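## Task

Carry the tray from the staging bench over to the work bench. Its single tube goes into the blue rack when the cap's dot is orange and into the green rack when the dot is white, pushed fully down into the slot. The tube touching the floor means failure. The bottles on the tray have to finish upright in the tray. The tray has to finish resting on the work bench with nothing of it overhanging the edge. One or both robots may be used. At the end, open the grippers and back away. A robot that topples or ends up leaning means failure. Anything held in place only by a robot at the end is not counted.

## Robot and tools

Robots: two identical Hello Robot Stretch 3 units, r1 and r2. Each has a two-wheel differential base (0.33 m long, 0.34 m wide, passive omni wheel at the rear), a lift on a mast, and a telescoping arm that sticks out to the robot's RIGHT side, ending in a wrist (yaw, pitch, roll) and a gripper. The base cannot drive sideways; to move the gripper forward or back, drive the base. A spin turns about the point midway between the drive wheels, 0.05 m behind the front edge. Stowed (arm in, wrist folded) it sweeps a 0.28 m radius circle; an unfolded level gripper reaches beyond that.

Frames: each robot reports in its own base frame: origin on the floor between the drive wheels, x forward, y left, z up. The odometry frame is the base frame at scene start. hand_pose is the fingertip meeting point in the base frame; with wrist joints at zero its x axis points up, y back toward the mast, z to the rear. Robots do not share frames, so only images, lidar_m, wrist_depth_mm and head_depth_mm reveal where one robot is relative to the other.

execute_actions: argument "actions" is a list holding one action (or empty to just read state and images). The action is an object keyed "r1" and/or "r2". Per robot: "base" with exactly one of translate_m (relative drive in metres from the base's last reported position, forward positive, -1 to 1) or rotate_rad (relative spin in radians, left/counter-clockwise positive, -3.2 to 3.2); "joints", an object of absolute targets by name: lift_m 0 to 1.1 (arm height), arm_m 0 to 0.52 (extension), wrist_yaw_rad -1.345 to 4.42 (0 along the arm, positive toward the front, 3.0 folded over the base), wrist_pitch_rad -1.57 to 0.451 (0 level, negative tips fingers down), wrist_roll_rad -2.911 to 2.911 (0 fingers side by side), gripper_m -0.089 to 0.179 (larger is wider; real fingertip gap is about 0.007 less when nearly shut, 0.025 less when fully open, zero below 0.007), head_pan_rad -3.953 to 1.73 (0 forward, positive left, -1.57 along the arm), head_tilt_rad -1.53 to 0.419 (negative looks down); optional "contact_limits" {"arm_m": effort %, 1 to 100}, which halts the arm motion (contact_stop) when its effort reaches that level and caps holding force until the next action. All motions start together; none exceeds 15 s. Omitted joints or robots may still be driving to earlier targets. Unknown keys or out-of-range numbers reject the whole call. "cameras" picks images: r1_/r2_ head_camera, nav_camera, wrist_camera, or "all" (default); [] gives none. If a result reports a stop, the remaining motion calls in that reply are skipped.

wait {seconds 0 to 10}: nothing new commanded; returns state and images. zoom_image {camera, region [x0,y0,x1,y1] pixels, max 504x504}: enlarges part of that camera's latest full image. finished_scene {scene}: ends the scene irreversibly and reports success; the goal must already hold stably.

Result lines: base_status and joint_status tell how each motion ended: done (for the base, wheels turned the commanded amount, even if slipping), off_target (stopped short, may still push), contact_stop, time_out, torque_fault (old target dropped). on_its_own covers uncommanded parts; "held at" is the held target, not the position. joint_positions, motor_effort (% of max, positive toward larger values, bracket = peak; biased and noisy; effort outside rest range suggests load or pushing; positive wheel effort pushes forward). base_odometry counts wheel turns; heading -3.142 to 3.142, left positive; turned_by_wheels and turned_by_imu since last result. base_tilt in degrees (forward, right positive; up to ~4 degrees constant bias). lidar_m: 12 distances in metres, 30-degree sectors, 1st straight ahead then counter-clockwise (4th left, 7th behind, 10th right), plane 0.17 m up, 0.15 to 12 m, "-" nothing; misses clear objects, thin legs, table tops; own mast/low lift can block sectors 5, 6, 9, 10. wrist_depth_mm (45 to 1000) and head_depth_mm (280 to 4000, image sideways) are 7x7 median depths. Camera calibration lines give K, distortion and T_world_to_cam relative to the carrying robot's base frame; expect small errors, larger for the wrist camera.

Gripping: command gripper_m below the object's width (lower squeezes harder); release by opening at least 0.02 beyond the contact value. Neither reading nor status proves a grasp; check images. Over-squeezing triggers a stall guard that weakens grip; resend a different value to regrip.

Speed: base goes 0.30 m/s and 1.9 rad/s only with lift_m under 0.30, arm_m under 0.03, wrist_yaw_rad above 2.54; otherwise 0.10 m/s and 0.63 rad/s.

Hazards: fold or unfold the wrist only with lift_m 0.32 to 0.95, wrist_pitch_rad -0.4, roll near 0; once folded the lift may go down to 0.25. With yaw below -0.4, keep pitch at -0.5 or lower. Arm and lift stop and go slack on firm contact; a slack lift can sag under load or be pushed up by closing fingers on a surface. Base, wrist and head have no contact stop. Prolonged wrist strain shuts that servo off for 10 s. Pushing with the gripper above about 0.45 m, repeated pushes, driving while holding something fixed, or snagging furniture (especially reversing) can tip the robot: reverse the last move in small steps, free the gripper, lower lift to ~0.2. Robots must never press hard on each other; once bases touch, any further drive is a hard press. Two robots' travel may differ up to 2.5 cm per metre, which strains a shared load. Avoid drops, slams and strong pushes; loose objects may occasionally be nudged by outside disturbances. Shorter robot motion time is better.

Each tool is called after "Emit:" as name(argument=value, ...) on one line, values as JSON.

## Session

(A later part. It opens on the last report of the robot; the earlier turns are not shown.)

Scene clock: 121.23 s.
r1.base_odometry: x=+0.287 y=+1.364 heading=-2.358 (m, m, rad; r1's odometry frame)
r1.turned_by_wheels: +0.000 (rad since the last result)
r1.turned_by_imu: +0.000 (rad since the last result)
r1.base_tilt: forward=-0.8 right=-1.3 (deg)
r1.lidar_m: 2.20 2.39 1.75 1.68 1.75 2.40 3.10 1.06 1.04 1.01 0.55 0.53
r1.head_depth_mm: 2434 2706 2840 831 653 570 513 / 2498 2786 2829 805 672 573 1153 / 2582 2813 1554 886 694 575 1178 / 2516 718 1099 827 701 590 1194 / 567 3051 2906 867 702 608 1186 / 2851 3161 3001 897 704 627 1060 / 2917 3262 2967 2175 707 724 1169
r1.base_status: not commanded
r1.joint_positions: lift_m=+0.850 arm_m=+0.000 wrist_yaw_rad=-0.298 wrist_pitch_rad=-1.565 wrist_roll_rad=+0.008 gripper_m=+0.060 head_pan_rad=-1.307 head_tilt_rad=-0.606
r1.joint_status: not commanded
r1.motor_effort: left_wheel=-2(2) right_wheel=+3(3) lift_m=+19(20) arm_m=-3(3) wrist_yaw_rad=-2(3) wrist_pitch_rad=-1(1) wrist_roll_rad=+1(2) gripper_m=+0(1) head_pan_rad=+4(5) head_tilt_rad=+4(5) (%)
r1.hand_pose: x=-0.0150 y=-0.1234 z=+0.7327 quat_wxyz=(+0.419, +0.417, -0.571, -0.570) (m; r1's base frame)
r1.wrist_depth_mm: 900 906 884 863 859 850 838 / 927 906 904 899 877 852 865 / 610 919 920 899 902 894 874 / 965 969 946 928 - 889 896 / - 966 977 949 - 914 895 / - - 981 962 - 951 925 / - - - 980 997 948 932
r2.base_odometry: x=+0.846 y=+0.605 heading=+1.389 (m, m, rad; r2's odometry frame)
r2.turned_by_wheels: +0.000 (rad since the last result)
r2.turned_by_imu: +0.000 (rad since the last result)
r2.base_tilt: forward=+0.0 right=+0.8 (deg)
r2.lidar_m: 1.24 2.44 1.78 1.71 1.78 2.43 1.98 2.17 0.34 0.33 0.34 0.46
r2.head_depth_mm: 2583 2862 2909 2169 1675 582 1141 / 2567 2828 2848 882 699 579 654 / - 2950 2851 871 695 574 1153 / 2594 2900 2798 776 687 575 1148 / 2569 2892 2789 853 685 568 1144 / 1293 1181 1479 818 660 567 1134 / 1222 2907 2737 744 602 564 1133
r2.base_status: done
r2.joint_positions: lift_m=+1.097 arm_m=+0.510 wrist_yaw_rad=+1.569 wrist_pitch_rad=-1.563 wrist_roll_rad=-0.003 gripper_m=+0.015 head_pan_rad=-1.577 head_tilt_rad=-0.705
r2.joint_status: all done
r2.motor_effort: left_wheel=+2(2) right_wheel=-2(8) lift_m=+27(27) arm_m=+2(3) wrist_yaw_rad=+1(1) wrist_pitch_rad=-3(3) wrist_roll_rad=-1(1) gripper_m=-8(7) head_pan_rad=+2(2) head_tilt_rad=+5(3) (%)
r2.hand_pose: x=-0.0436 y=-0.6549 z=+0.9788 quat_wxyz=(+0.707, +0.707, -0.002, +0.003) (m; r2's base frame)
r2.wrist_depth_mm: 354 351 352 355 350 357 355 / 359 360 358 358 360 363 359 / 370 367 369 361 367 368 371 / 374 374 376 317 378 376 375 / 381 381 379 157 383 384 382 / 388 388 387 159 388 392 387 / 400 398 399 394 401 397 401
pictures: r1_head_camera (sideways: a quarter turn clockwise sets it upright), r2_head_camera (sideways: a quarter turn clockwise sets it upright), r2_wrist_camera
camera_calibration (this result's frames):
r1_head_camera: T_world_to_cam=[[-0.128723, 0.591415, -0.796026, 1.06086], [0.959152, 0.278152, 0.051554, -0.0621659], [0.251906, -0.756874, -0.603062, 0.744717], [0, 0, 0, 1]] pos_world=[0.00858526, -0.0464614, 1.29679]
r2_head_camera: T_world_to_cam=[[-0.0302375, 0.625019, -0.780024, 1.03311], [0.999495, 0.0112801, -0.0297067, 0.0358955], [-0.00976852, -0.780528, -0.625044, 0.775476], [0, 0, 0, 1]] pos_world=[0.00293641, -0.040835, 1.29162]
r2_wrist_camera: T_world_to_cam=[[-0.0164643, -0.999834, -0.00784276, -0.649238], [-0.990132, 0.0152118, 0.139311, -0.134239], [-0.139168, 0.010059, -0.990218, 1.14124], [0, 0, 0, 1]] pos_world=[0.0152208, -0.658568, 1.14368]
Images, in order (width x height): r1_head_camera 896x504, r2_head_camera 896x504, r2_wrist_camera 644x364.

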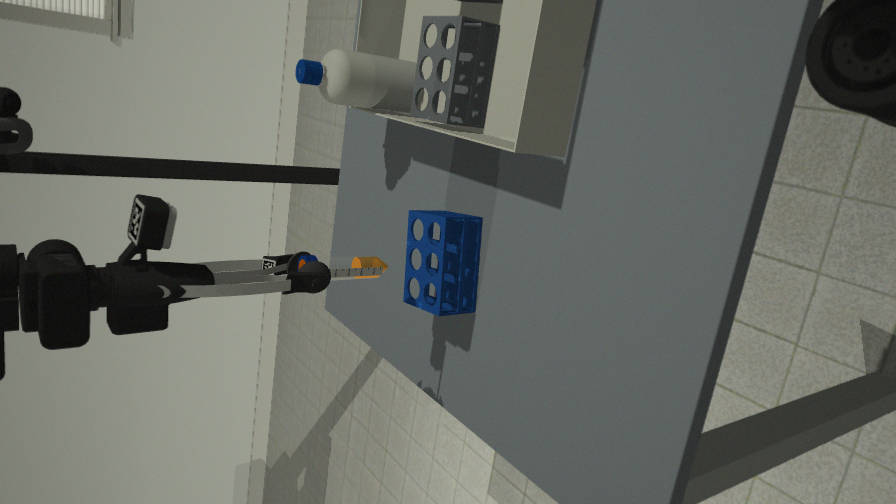

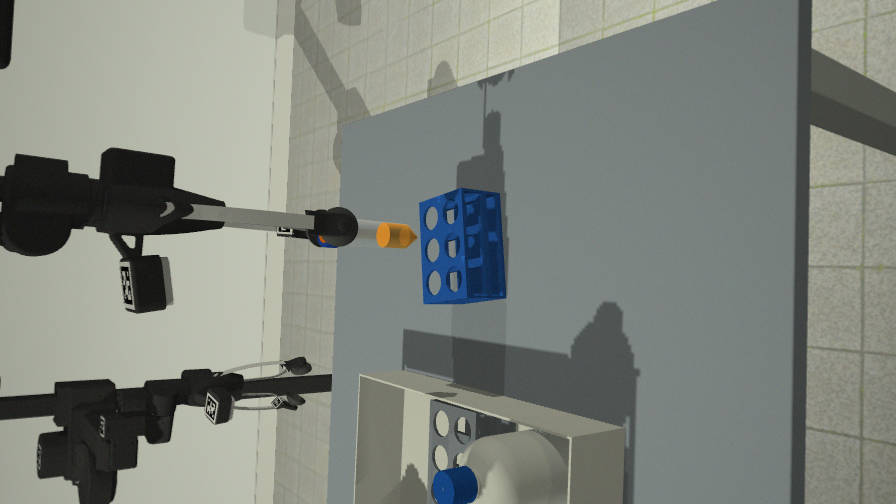

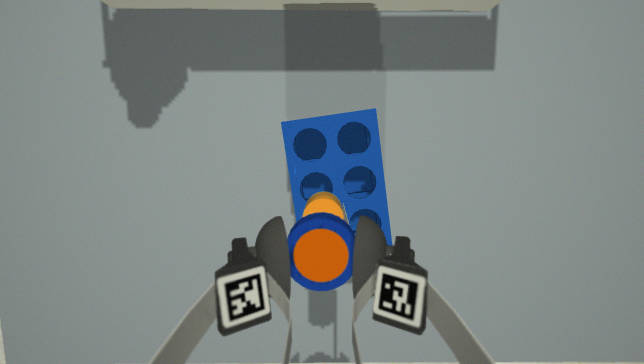

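Hole (316,187) → target (323,195).

Emit:
execute_actions(actions=[{"r2":{"base":{"translate_m":0.008},"joints":{"arm_m":0.503,"lift_m":1.06}}}], cameras=["r2_head_camera","r2_wrist_camera"])

Emit:
execute_actions(actions=[{"r2":{"joints":{"lift_m":0.992}}}], cameras=["r1_head_camera","r2_wrist_camera"])

Emit:
execute_actions(actions=[{"r2":{"joints":{"gripper_m":0.07}}}], cameras=[])

Emit:
execute_actions(actions=[{"r2":{"joints":{"lift_m":1.09}}}], cameras=[])

Emit:
execute_actions(actions=[{"r2":{"joints":{"arm_m":0.15}}}], cameras=["r1_head_camera"])

Scene clock: 124.77 s.
r1.base_odometry: x=+0.287 y=+1.364 heading=-2.358 (m, m, rad; r1's odometry frame)
r1.turned_by_wheels: +0.000 (rad since the last result)
r1.turned_by_imu: +0.000 (rad since the last result)
r1.base_tilt: forward=-0.9 right=-1.3 (deg)
r1.lidar_m: 2.20 2.39 1.75 1.69 1.75 2.41 3.09 1.06 1.04 1.01 0.55 0.53
r1.head_depth_mm: 2488 2713 2830 833 652 571 513 / 2528 2807 2882 803 672 572 1148 / 2561 2801 1559 884 695 576 1179 / 587 678 1045 824 698 591 1187 / 587 3062 2978 864 703 609 1190 / 2842 3224 2912 896 707 627 1061 / 2890 3293 2987 2163 710 728 1170
r1.base_status: not commanded
r1.joint_positions: lift_m=+0.850 arm_m=+0.000 wrist_yaw_rad=-0.298 wrist_pitch_rad=-1.565 wrist_roll_rad=+0.008 gripper_m=+0.060 head_pan_rad=-1.307 head_tilt_rad=-0.606
r1.joint_status: not commanded
r1.motor_effort: left_wheel=-2(2) right_wheel=+2(3) lift_m=+19(20) arm_m=-3(3) wrist_yaw_rad=-3(3) wrist_pitch_rad=-1(1) wrist_roll_rad=+2(2) gripper_m=+1(0) head_pan_rad=+4(5) head_tilt_rad=+5(4) (%)
r1.hand_pose: x=-0.0150 y=-0.1234 z=+0.7327 quat_wxyz=(+0.419, +0.417, -0.571, -0.570) (m; r1's base frame)
r1.wrist_depth_mm: 916 899 901 876 860 852 841 / 937 915 905 886 877 884 860 / 608 929 916 911 888 897 872 / 956 949 944 920 - 900 881 / 993 980 963 966 - 923 903 / - 978 - 974 - 939 941 / - - - - 981 964 931
r2.base_odometry: x=+0.847 y=+0.612 heading=+1.389 (m, m, rad; r2's odometry frame)
r2.turned_by_wheels: +0.000 (rad since the last result)
r2.turned_by_imu: +0.000 (rad since the last result)
r2.base_tilt: forward=+0.0 right=+0.9 (deg)
r2.lidar_m: 1.24 2.43 1.77 1.71 1.77 2.43 1.98 2.18 0.34 0.32 0.34 0.46
r2.head_depth_mm: - 2875 2939 2162 1612 584 1140 / 2651 2888 2875 880 700 579 676 / - 2972 2867 870 695 575 1151 / 2569 2932 2876 771 687 575 1150 / 2547 2898 2736 853 683 569 1137 / 1247 1172 1297 802 658 566 1133 / 1224 2902 2726 744 595 561 1140
r2.base_status: done
r2.joint_positions: lift_m=+1.060 arm_m=+0.503 wrist_yaw_rad=+1.569 wrist_pitch_rad=-1.563 wrist_roll_rad=-0.003 gripper_m=+0.015 head_pan_rad=-1.577 head_tilt_rad=-0.705
r2.joint_status: all done
r2.motor_effort: left_wheel=+2(6) right_wheel=-3(6) lift_m=+13(23) arm_m=-2(1) wrist_yaw_rad=+0(0) wrist_pitch_rad=-2(2) wrist_roll_rad=-1(1) gripper_m=-8(7) head_pan_rad=+1(2) head_tilt_rad=+2(3) (%)
r2.hand_pose: x=-0.0436 y=-0.6484 z=+0.9427 quat_wxyz=(+0.707, +0.707, -0.002, +0.003) (m; r2's base frame)
r2.wrist_depth_mm: 318 319 319 319 320 321 320 / 322 321 327 327 323 325 327 / 334 331 332 328 329 335 334 / 339 339 337 280 338 339 340 / 347 342 343 156 344 342 346 / 351 351 353 158 344 356 355 / 361 362 361 357 363 360 360
pictures: r2_head_camera (sideways: a quarter turn clockwise sets it upright), r2_wrist_camera
camera_calibration (this result's frames):
r2_head_camera: T_world_to_cam=[[-0.0302376, 0.625019, -0.780024, 1.03311], [0.999495, 0.0112803, -0.0297067, 0.0358955], [-0.00976833, -0.780528, -0.625044, 0.775476], [0, 0, 0, 1]] pos_world=[0.00293641, -0.040835, 1.29162]
r2_wrist_camera: T_world_to_cam=[[-0.0164645, -0.999834, -0.00784236, -0.642959], [-0.990128, 0.0152117, 0.139337, -0.129338], [-0.139195, 0.0100591, -0.990214, 1.1054], [0, 0, 0, 1]] pos_world=[0.0152184, -0.652004, 1.10756]
Images, in order (width x height): r2_head_camera 896x504, r2_wrist_camera 644x364.

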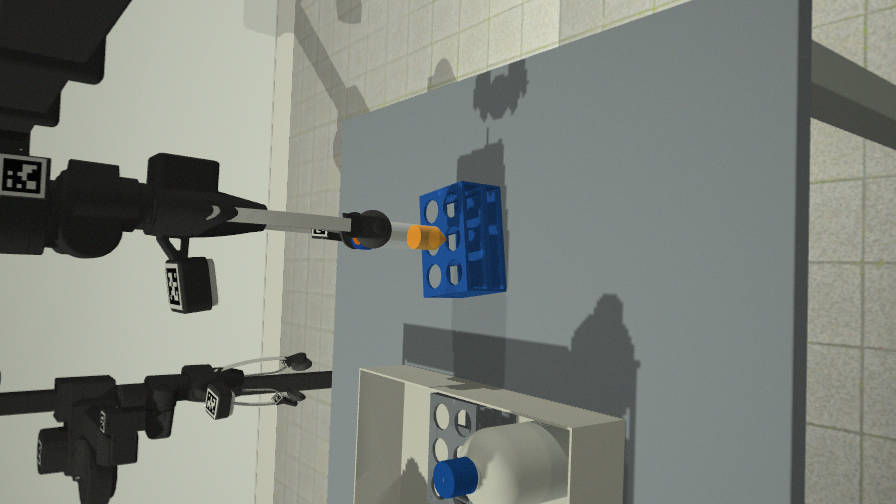

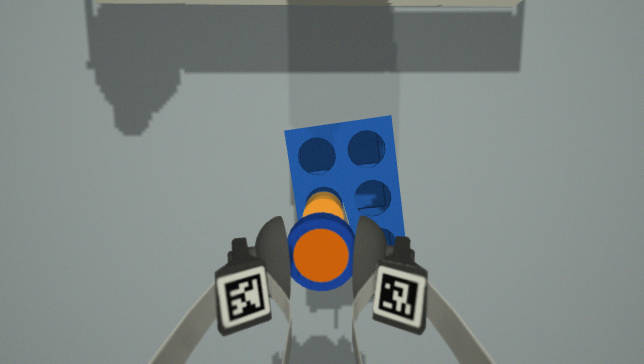

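Scene clock: 126.23 s.
r1.base_odometry: x=+0.287 y=+1.364 heading=-2.358 (m, m, rad; r1's odometry frame)
r1.turned_by_wheels: +0.000 (rad since the last result)
r1.turned_by_imu: +0.000 (rad since the last result)
r1.base_tilt: forward=-0.9 right=-1.4 (deg)
r1.lidar_m: 2.20 2.39 1.75 1.69 1.75 2.40 3.10 1.06 1.04 1.00 0.55 0.53
r1.head_depth_mm: 2433 2695 2858 833 651 570 513 / 2516 2792 2872 807 670 572 1156 / 1236 2831 1561 884 697 575 1185 / 927 678 812 823 700 591 1192 / 2648 2973 2887 863 699 608 1188 / 2860 3217 2952 898 703 629 1067 / 2950 3291 2989 2172 709 725 1164
r1.base_status: not commanded
r1.joint_positions: lift_m=+0.850 arm_m=+0.000 wrist_yaw_rad=-0.298 wrist_pitch_rad=-1.565 wrist_roll_rad=+0.008 gripper_m=+0.060 head_pan_rad=-1.307 head_tilt_rad=-0.606
r1.joint_status: not commanded
r1.motor_effort: left_wheel=-2(2) right_wheel=+3(3) lift_m=+20(19) arm_m=-3(3) wrist_yaw_rad=-3(2) wrist_pitch_rad=-1(1) wrist_roll_rad=+1(1) gripper_m=+0(0) head_pan_rad=+4(5) head_tilt_rad=+4(5) (%)
r1.hand_pose: x=-0.0150 y=-0.1234 z=+0.7327 quat_wxyz=(+0.419, +0.417, -0.571, -0.570) (m; r1's base frame)
r1.wrist_depth_mm: 919 881 885 883 862 851 844 / 919 907 903 883 877 873 850 / 606 919 923 925 875 883 873 / 972 961 948 945 - 901 891 / 998 962 964 939 - 941 908 / - 990 - 969 - 953 923 / - - - 994 984 957 952
r2.base_odometry: x=+0.847 y=+0.612 heading=+1.389 (m, m, rad; r2's odometry frame)
r2.turned_by_wheels: +0.000 (rad since the last result)
r2.turned_by_imu: +0.000 (rad since the last result)
r2.base_tilt: forward=+0.2 right=+0.7 (deg)
r2.lidar_m: 1.23 2.43 1.78 1.71 1.77 2.42 1.98 2.18 0.34 0.33 0.34 0.46
r2.head_depth_mm: 2597 - 2770 2140 1629 583 1142 / 2515 2924 2868 879 700 580 673 / 2470 2867 2694 873 696 575 1150 / 2547 2862 1107 770 690 576 1145 / 2544 2864 2029 856 683 570 1144 / 1248 1175 1299 801 659 566 1132 / 1217 2884 2713 743 596 562 1129
r2.base_status: not commanded
r2.joint_positions: lift_m=+0.993 arm_m=+0.503 wrist_yaw_rad=+1.569 wrist_pitch_rad=-1.566 wrist_roll_rad=-0.003 gripper_m=+0.015 head_pan_rad=-1.577 head_tilt_rad=-0.705
r2.joint_status: all done
r2.motor_effort: left_wheel=+2(2) right_wheel=-3(3) lift_m=+10(12) arm_m=-2(2) wrist_yaw_rad=+1(1) wrist_pitch_rad=-2(2) wrist_roll_rad=-1(1) gripper_m=-7(8) head_pan_rad=+1(2) head_tilt_rad=+3(4) (%)
r2.hand_pose: x=-0.0441 y=-0.6484 z=+0.8750 quat_wxyz=(+0.707, +0.707, -0.001, +0.002) (m; r2's base frame)
r2.wrist_depth_mm: 254 256 256 256 258 258 258 / 259 260 259 260 263 262 263 / 263 265 266 264 265 268 267 / 271 270 270 213 265 273 273 / 278 277 278 155 270 276 278 / 282 281 281 158 284 284 282 / 288 289 291 291 291 290 292
pictures: r1_head_camera (sideways: a quarter turn clockwise sets it upright), r2_wrist_camera
camera_calibration (this result's frames):
r1_head_camera: T_world_to_cam=[[-0.128723, 0.591416, -0.796026, 1.06086], [0.959152, 0.278152, 0.051554, -0.0621659], [0.251906, -0.756874, -0.603062, 0.744717], [0, 0, 0, 1]] pos_world=[0.00858526, -0.0464614, 1.29679]
r2_wrist_camera: T_world_to_cam=[[-0.0164816, -0.999834, -0.00780899, -0.643525], [-0.989816, 0.015211, 0.141538, -0.12238], [-0.141396, 0.0100622, -0.989902, 1.0379], [0, 0, 0, 1]] pos_world=[0.0150146, -0.652, 1.03972]
Images, in order (width x height): r1_head_camera 896x504, r2_wrist_camera 644x364.

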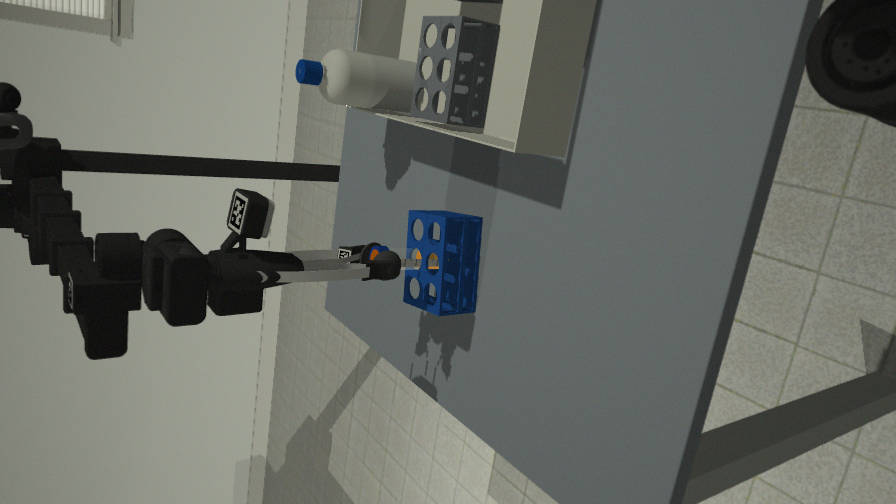

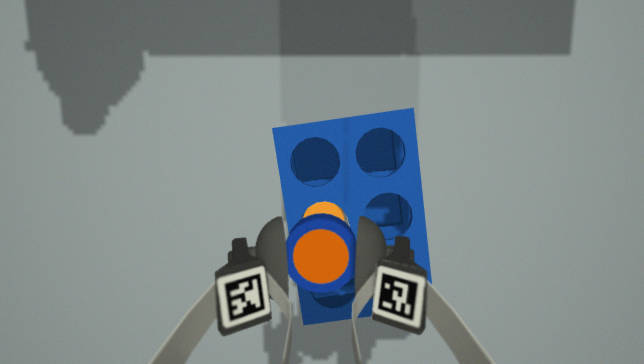

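Scene clock: 127.27 s.
r1.base_odometry: x=+0.287 y=+1.364 heading=-2.358 (m, m, rad; r1's odometry frame)
r1.turned_by_wheels: +0.000 (rad since the last result)
r1.turned_by_imu: +0.000 (rad since the last result)
r1.base_tilt: forward=-1.0 right=-1.3 (deg)
r1.lidar_m: 2.20 2.39 1.75 1.68 1.75 2.40 3.10 1.06 1.05 1.01 0.55 0.53
r1.head_depth_mm: 2458 2714 2816 835 652 570 512 / 2535 2812 2836 807 673 572 1147 / 1239 2803 1548 886 694 575 1175 / 928 677 815 826 699 591 1185 / 2634 3016 2922 862 700 610 1187 / 2834 3128 2945 897 703 627 1066 / 2932 3301 2961 2193 707 725 1169
r1.base_status: not commanded
r1.joint_positions: lift_m=+0.850 arm_m=+0.000 wrist_yaw_rad=-0.298 wrist_pitch_rad=-1.565 wrist_roll_rad=+0.008 gripper_m=+0.060 head_pan_rad=-1.307 head_tilt_rad=-0.606
r1.joint_status: not commanded
r1.motor_effort: left_wheel=-1(1) right_wheel=+3(3) lift_m=+19(20) arm_m=-3(3) wrist_yaw_rad=-3(2) wrist_pitch_rad=-1(1) wrist_roll_rad=+1(2) gripper_m=+0(0) head_pan_rad=+4(5) head_tilt_rad=+5(4) (%)
r1.hand_pose: x=-0.0150 y=-0.1234 z=+0.7327 quat_wxyz=(+0.419, +0.417, -0.571, -0.570) (m; r1's base frame)
r1.wrist_depth_mm: 906 893 880 876 855 845 858 / 925 908 919 894 879 877 864 / 610 922 930 905 900 892 858 / 966 945 936 932 - 901 893 / 972 980 968 944 - 924 904 / 987 993 987 967 - 941 938 / - - 995 975 971 961 950
r2.base_odometry: x=+0.847 y=+0.612 heading=+1.389 (m, m, rad; r2's odometry frame)
r2.turned_by_wheels: +0.000 (rad since the last result)
r2.turned_by_imu: +0.000 (rad since the last result)
r2.base_tilt: forward=+0.1 right=+0.7 (deg)
r2.lidar_m: 1.24 2.43 1.78 1.71 1.77 2.43 1.98 2.18 0.34 0.33 0.34 0.46
r2.head_depth_mm: 2588 - 2742 2149 1629 581 1149 / 2540 2926 2897 882 698 580 675 / 2510 2838 2720 872 697 574 1147 / 2535 2902 1104 768 687 573 1144 / 2583 2885 1261 851 687 569 1138 / 1242 1178 1291 805 655 566 1141 / 1222 2847 2689 744 596 563 1128
r2.base_status: not commanded
r2.joint_positions: lift_m=+0.992 arm_m=+0.503 wrist_yaw_rad=+1.569 wrist_pitch_rad=-1.566 wrist_roll_rad=-0.003 gripper_m=+0.070 head_pan_rad=-1.577 head_tilt_rad=-0.705
r2.joint_status: all done
r2.motor_effort: left_wheel=+2(2) right_wheel=-3(2) lift_m=+13(13) arm_m=-1(2) wrist_yaw_rad=+0(0) wrist_pitch_rad=-2(2) wrist_roll_rad=-1(1) gripper_m=+0(86) head_pan_rad=+2(2) head_tilt_rad=+3(4) (%)
r2.hand_pose: x=-0.0442 y=-0.6484 z=+0.8748 quat_wxyz=(+0.707, +0.707, -0.001, +0.002) (m; r2's base frame)
r2.wrist_depth_mm: 255 253 254 254 253 256 255 / 262 259 261 259 259 260 261 / 265 264 263 263 265 264 267 / 270 272 270 213 265 272 273 / 276 277 276 155 267 275 277 / 283 282 282 220 241 283 281 / 288 289 288 289 289 288 290
pictures: none
No camera images: the call's "cameras" was empty. Leave "cameras" out to get every camera's image.

Scene clock: 129.00 s.
r1.base_odometry: x=+0.287 y=+1.364 heading=-2.358 (m, m, rad; r1's odometry frame)
r1.turned_by_wheels: +0.000 (rad since the last result)
r1.turned_by_imu: +0.000 (rad since the last result)
r1.base_tilt: forward=-0.9 right=-1.4 (deg)
r1.lidar_m: 2.21 2.39 1.75 1.69 1.76 2.40 3.10 1.06 1.04 1.01 0.55 0.53
r1.head_depth_mm: 2444 2686 2793 831 654 571 514 / 2492 2831 2874 806 671 572 1157 / 2562 2794 1555 882 694 574 1184 / 594 670 1099 826 697 590 1190 / 2669 3098 2954 867 702 608 1189 / 2852 3186 2931 900 704 628 1063 / 2894 3326 2894 2156 709 729 1172
r1.base_status: not commanded
r1.joint_positions: lift_m=+0.850 arm_m=+0.000 wrist_yaw_rad=-0.298 wrist_pitch_rad=-1.565 wrist_roll_rad=+0.008 gripper_m=+0.060 head_pan_rad=-1.307 head_tilt_rad=-0.606
r1.joint_status: not commanded
r1.motor_effort: left_wheel=-1(2) right_wheel=+3(3) lift_m=+19(19) arm_m=-3(3) wrist_yaw_rad=-3(3) wrist_pitch_rad=-1(1) wrist_roll_rad=+2(1) gripper_m=+0(1) head_pan_rad=+4(4) head_tilt_rad=+5(5) (%)
r1.hand_pose: x=-0.0150 y=-0.1234 z=+0.7327 quat_wxyz=(+0.419, +0.417, -0.571, -0.570) (m; r1's base frame)
r1.wrist_depth_mm: 906 896 871 866 858 856 848 / 914 914 896 882 883 883 851 / 610 926 926 912 889 869 868 / 980 948 938 951 - 907 898 / 989 960 965 964 - 934 910 / - - 981 968 - 954 929 / - - 989 985 978 945 937
r2.base_odometry: x=+0.847 y=+0.612 heading=+1.389 (m, m, rad; r2's odometry frame)
r2.turned_by_wheels: +0.000 (rad since the last result)
r2.turned_by_imu: +0.000 (rad since the last result)
r2.base_tilt: forward=+0.2 right=+0.8 (deg)
r2.lidar_m: 1.23 2.43 1.77 1.71 1.77 2.42 1.98 2.19 0.34 0.33 0.34 0.46
r2.head_depth_mm: 2621 2867 2897 2152 1634 582 1138 / 2618 2910 2832 884 699 581 678 / 2578 2910 2858 872 694 577 1152 / 2628 2968 2801 767 688 571 1150 / 2556 2987 2748 850 685 569 1141 / 1245 1175 1294 802 658 565 1137 / 1230 2818 2708 744 597 561 1136
r2.base_status: not commanded
r2.joint_positions: lift_m=+1.090 arm_m=+0.503 wrist_yaw_rad=+1.569 wrist_pitch_rad=-1.566 wrist_roll_rad=-0.003 gripper_m=+0.070 head_pan_rad=-1.577 head_tilt_rad=-0.705
r2.joint_status: all done
r2.motor_effort: left_wheel=+2(2) right_wheel=-3(2) lift_m=+27(29) arm_m=-2(1) wrist_yaw_rad=+1(1) wrist_pitch_rad=-2(2) wrist_roll_rad=-1(1) gripper_m=+1(0) head_pan_rad=+1(1) head_tilt_rad=+3(3) (%)
r2.hand_pose: x=-0.0442 y=-0.6484 z=+0.9719 quat_wxyz=(+0.707, +0.707, -0.001, +0.002) (m; r2's base frame)
r2.wrist_depth_mm: 345 345 345 343 345 343 344 / 355 352 354 353 353 354 355 / 358 355 355 358 358 360 359 / 367 365 371 307 366 368 365 / 375 373 372 319 374 376 373 / 380 382 383 386 383 383 383 / 389 389 391 393 390 393 395
pictures: none
No camera images: the call's "cameras" was empty. Leave "cameras" out to get every camera's image.

Scene clock: 132.80 s.
r1.base_odometry: x=+0.287 y=+1.364 heading=-2.358 (m, m, rad; r1's odometry frame)
r1.turned_by_wheels: +0.000 (rad since the last result)
r1.turned_by_imu: +0.000 (rad since the last result)
r1.base_tilt: forward=-0.9 right=-1.5 (deg)
r1.lidar_m: 2.20 2.38 1.75 1.69 1.75 2.41 3.11 1.06 1.04 1.01 0.55 0.53
r1.head_depth_mm: 2445 2738 2826 833 653 570 513 / 2510 2798 2826 805 673 572 1151 / 900 1416 1565 883 693 574 1177 / 2676 2981 2906 825 700 592 1179 / 2751 3068 2977 866 704 610 1192 / 2831 3193 2991 893 704 627 1067 / 2905 3283 3050 2190 708 724 1163
r1.base_status: not commanded
r1.joint_positions: lift_m=+0.850 arm_m=+0.000 wrist_yaw_rad=-0.298 wrist_pitch_rad=-1.565 wrist_roll_rad=+0.008 gripper_m=+0.060 head_pan_rad=-1.307 head_tilt_rad=-0.606
r1.joint_status: not commanded
r1.motor_effort: left_wheel=-1(2) right_wheel=+2(3) lift_m=+19(19) arm_m=-3(3) wrist_yaw_rad=-3(3) wrist_pitch_rad=-1(1) wrist_roll_rad=+1(1) gripper_m=+0(0) head_pan_rad=+4(5) head_tilt_rad=+5(4) (%)
r1.hand_pose: x=-0.0150 y=-0.1234 z=+0.7327 quat_wxyz=(+0.419, +0.417, -0.571, -0.570) (m; r1's base frame)
r1.wrist_depth_mm: 895 896 891 885 866 850 848 / 929 904 906 894 890 873 843 / 612 918 917 910 898 887 880 / 969 945 955 932 - 930 891 / - 978 965 953 - 918 911 / - 999 988 966 - 933 932 / - - 997 986 991 974 946
r2.base_odometry: x=+0.847 y=+0.612 heading=+1.389 (m, m, rad; r2's odometry frame)
r2.turned_by_wheels: +0.000 (rad since the last result)
r2.turned_by_imu: +0.000 (rad since the last result)
r2.base_tilt: forward=+0.0 right=+0.7 (deg)
r2.lidar_m: 1.24 2.43 1.78 1.71 1.78 2.42 1.98 2.18 0.34 0.33 0.34 0.46
r2.head_depth_mm: 2672 2913 2990 2150 1619 584 1138 / - - - 848 700 580 675 / - - - - 670 562 1148 / 2567 2902 3044 766 678 570 1151 / 2593 2864 3008 802 685 570 1141 / 1246 1184 1526 799 658 565 1134 / 1228 2849 2759 750 597 564 1135
r2.base_status: not commanded
r2.joint_positions: lift_m=+1.090 arm_m=+0.150 wrist_yaw_rad=+1.569 wrist_pitch_rad=-1.566 wrist_roll_rad=-0.003 gripper_m=+0.070 head_pan_rad=-1.577 head_tilt_rad=-0.705
r2.joint_status: all done
r2.motor_effort: left_wheel=+2(2) right_wheel=-2(3) lift_m=+27(27) arm_m=-2(4) wrist_yaw_rad=+1(1) wrist_pitch_rad=-2(2) wrist_roll_rad=-1(1) gripper_m=+0(0) head_pan_rad=+1(1) head_tilt_rad=+3(4) (%)
r2.hand_pose: x=-0.0442 y=-0.2954 z=+0.9719 quat_wxyz=(+0.707, +0.707, -0.001, +0.002) (m; r2's base frame)
r2.wrist_depth_mm: - - - 347 347 348 351 / - - - 355 351 352 356 / - - - 364 361 360 361 / - - - 373 368 373 371 / - - - 378 377 375 373 / - - - 389 385 389 385 / - - - 397 392 394 395
pictures: r1_head_camera (sideways: a quarter turn clockwise sets it upright)
camera_calibration (this result's frames):
r1_head_camera: T_world_to_cam=[[-0.128723, 0.591416, -0.796026, 1.06086], [0.959152, 0.278152, 0.051554, -0.0621659], [0.251906, -0.756874, -0.603062, 0.744717], [0, 0, 0, 1]] pos_world=[0.00858526, -0.0464614, 1.29679]
Images, in order (width x height): r1_head_camera 896x504.

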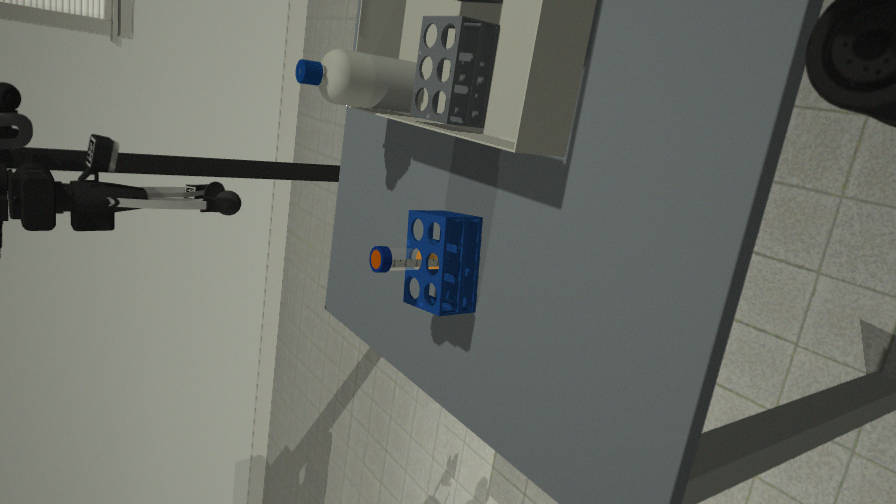

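Emit:
finished_scene(scene=2)

The scene is finished: the task was done.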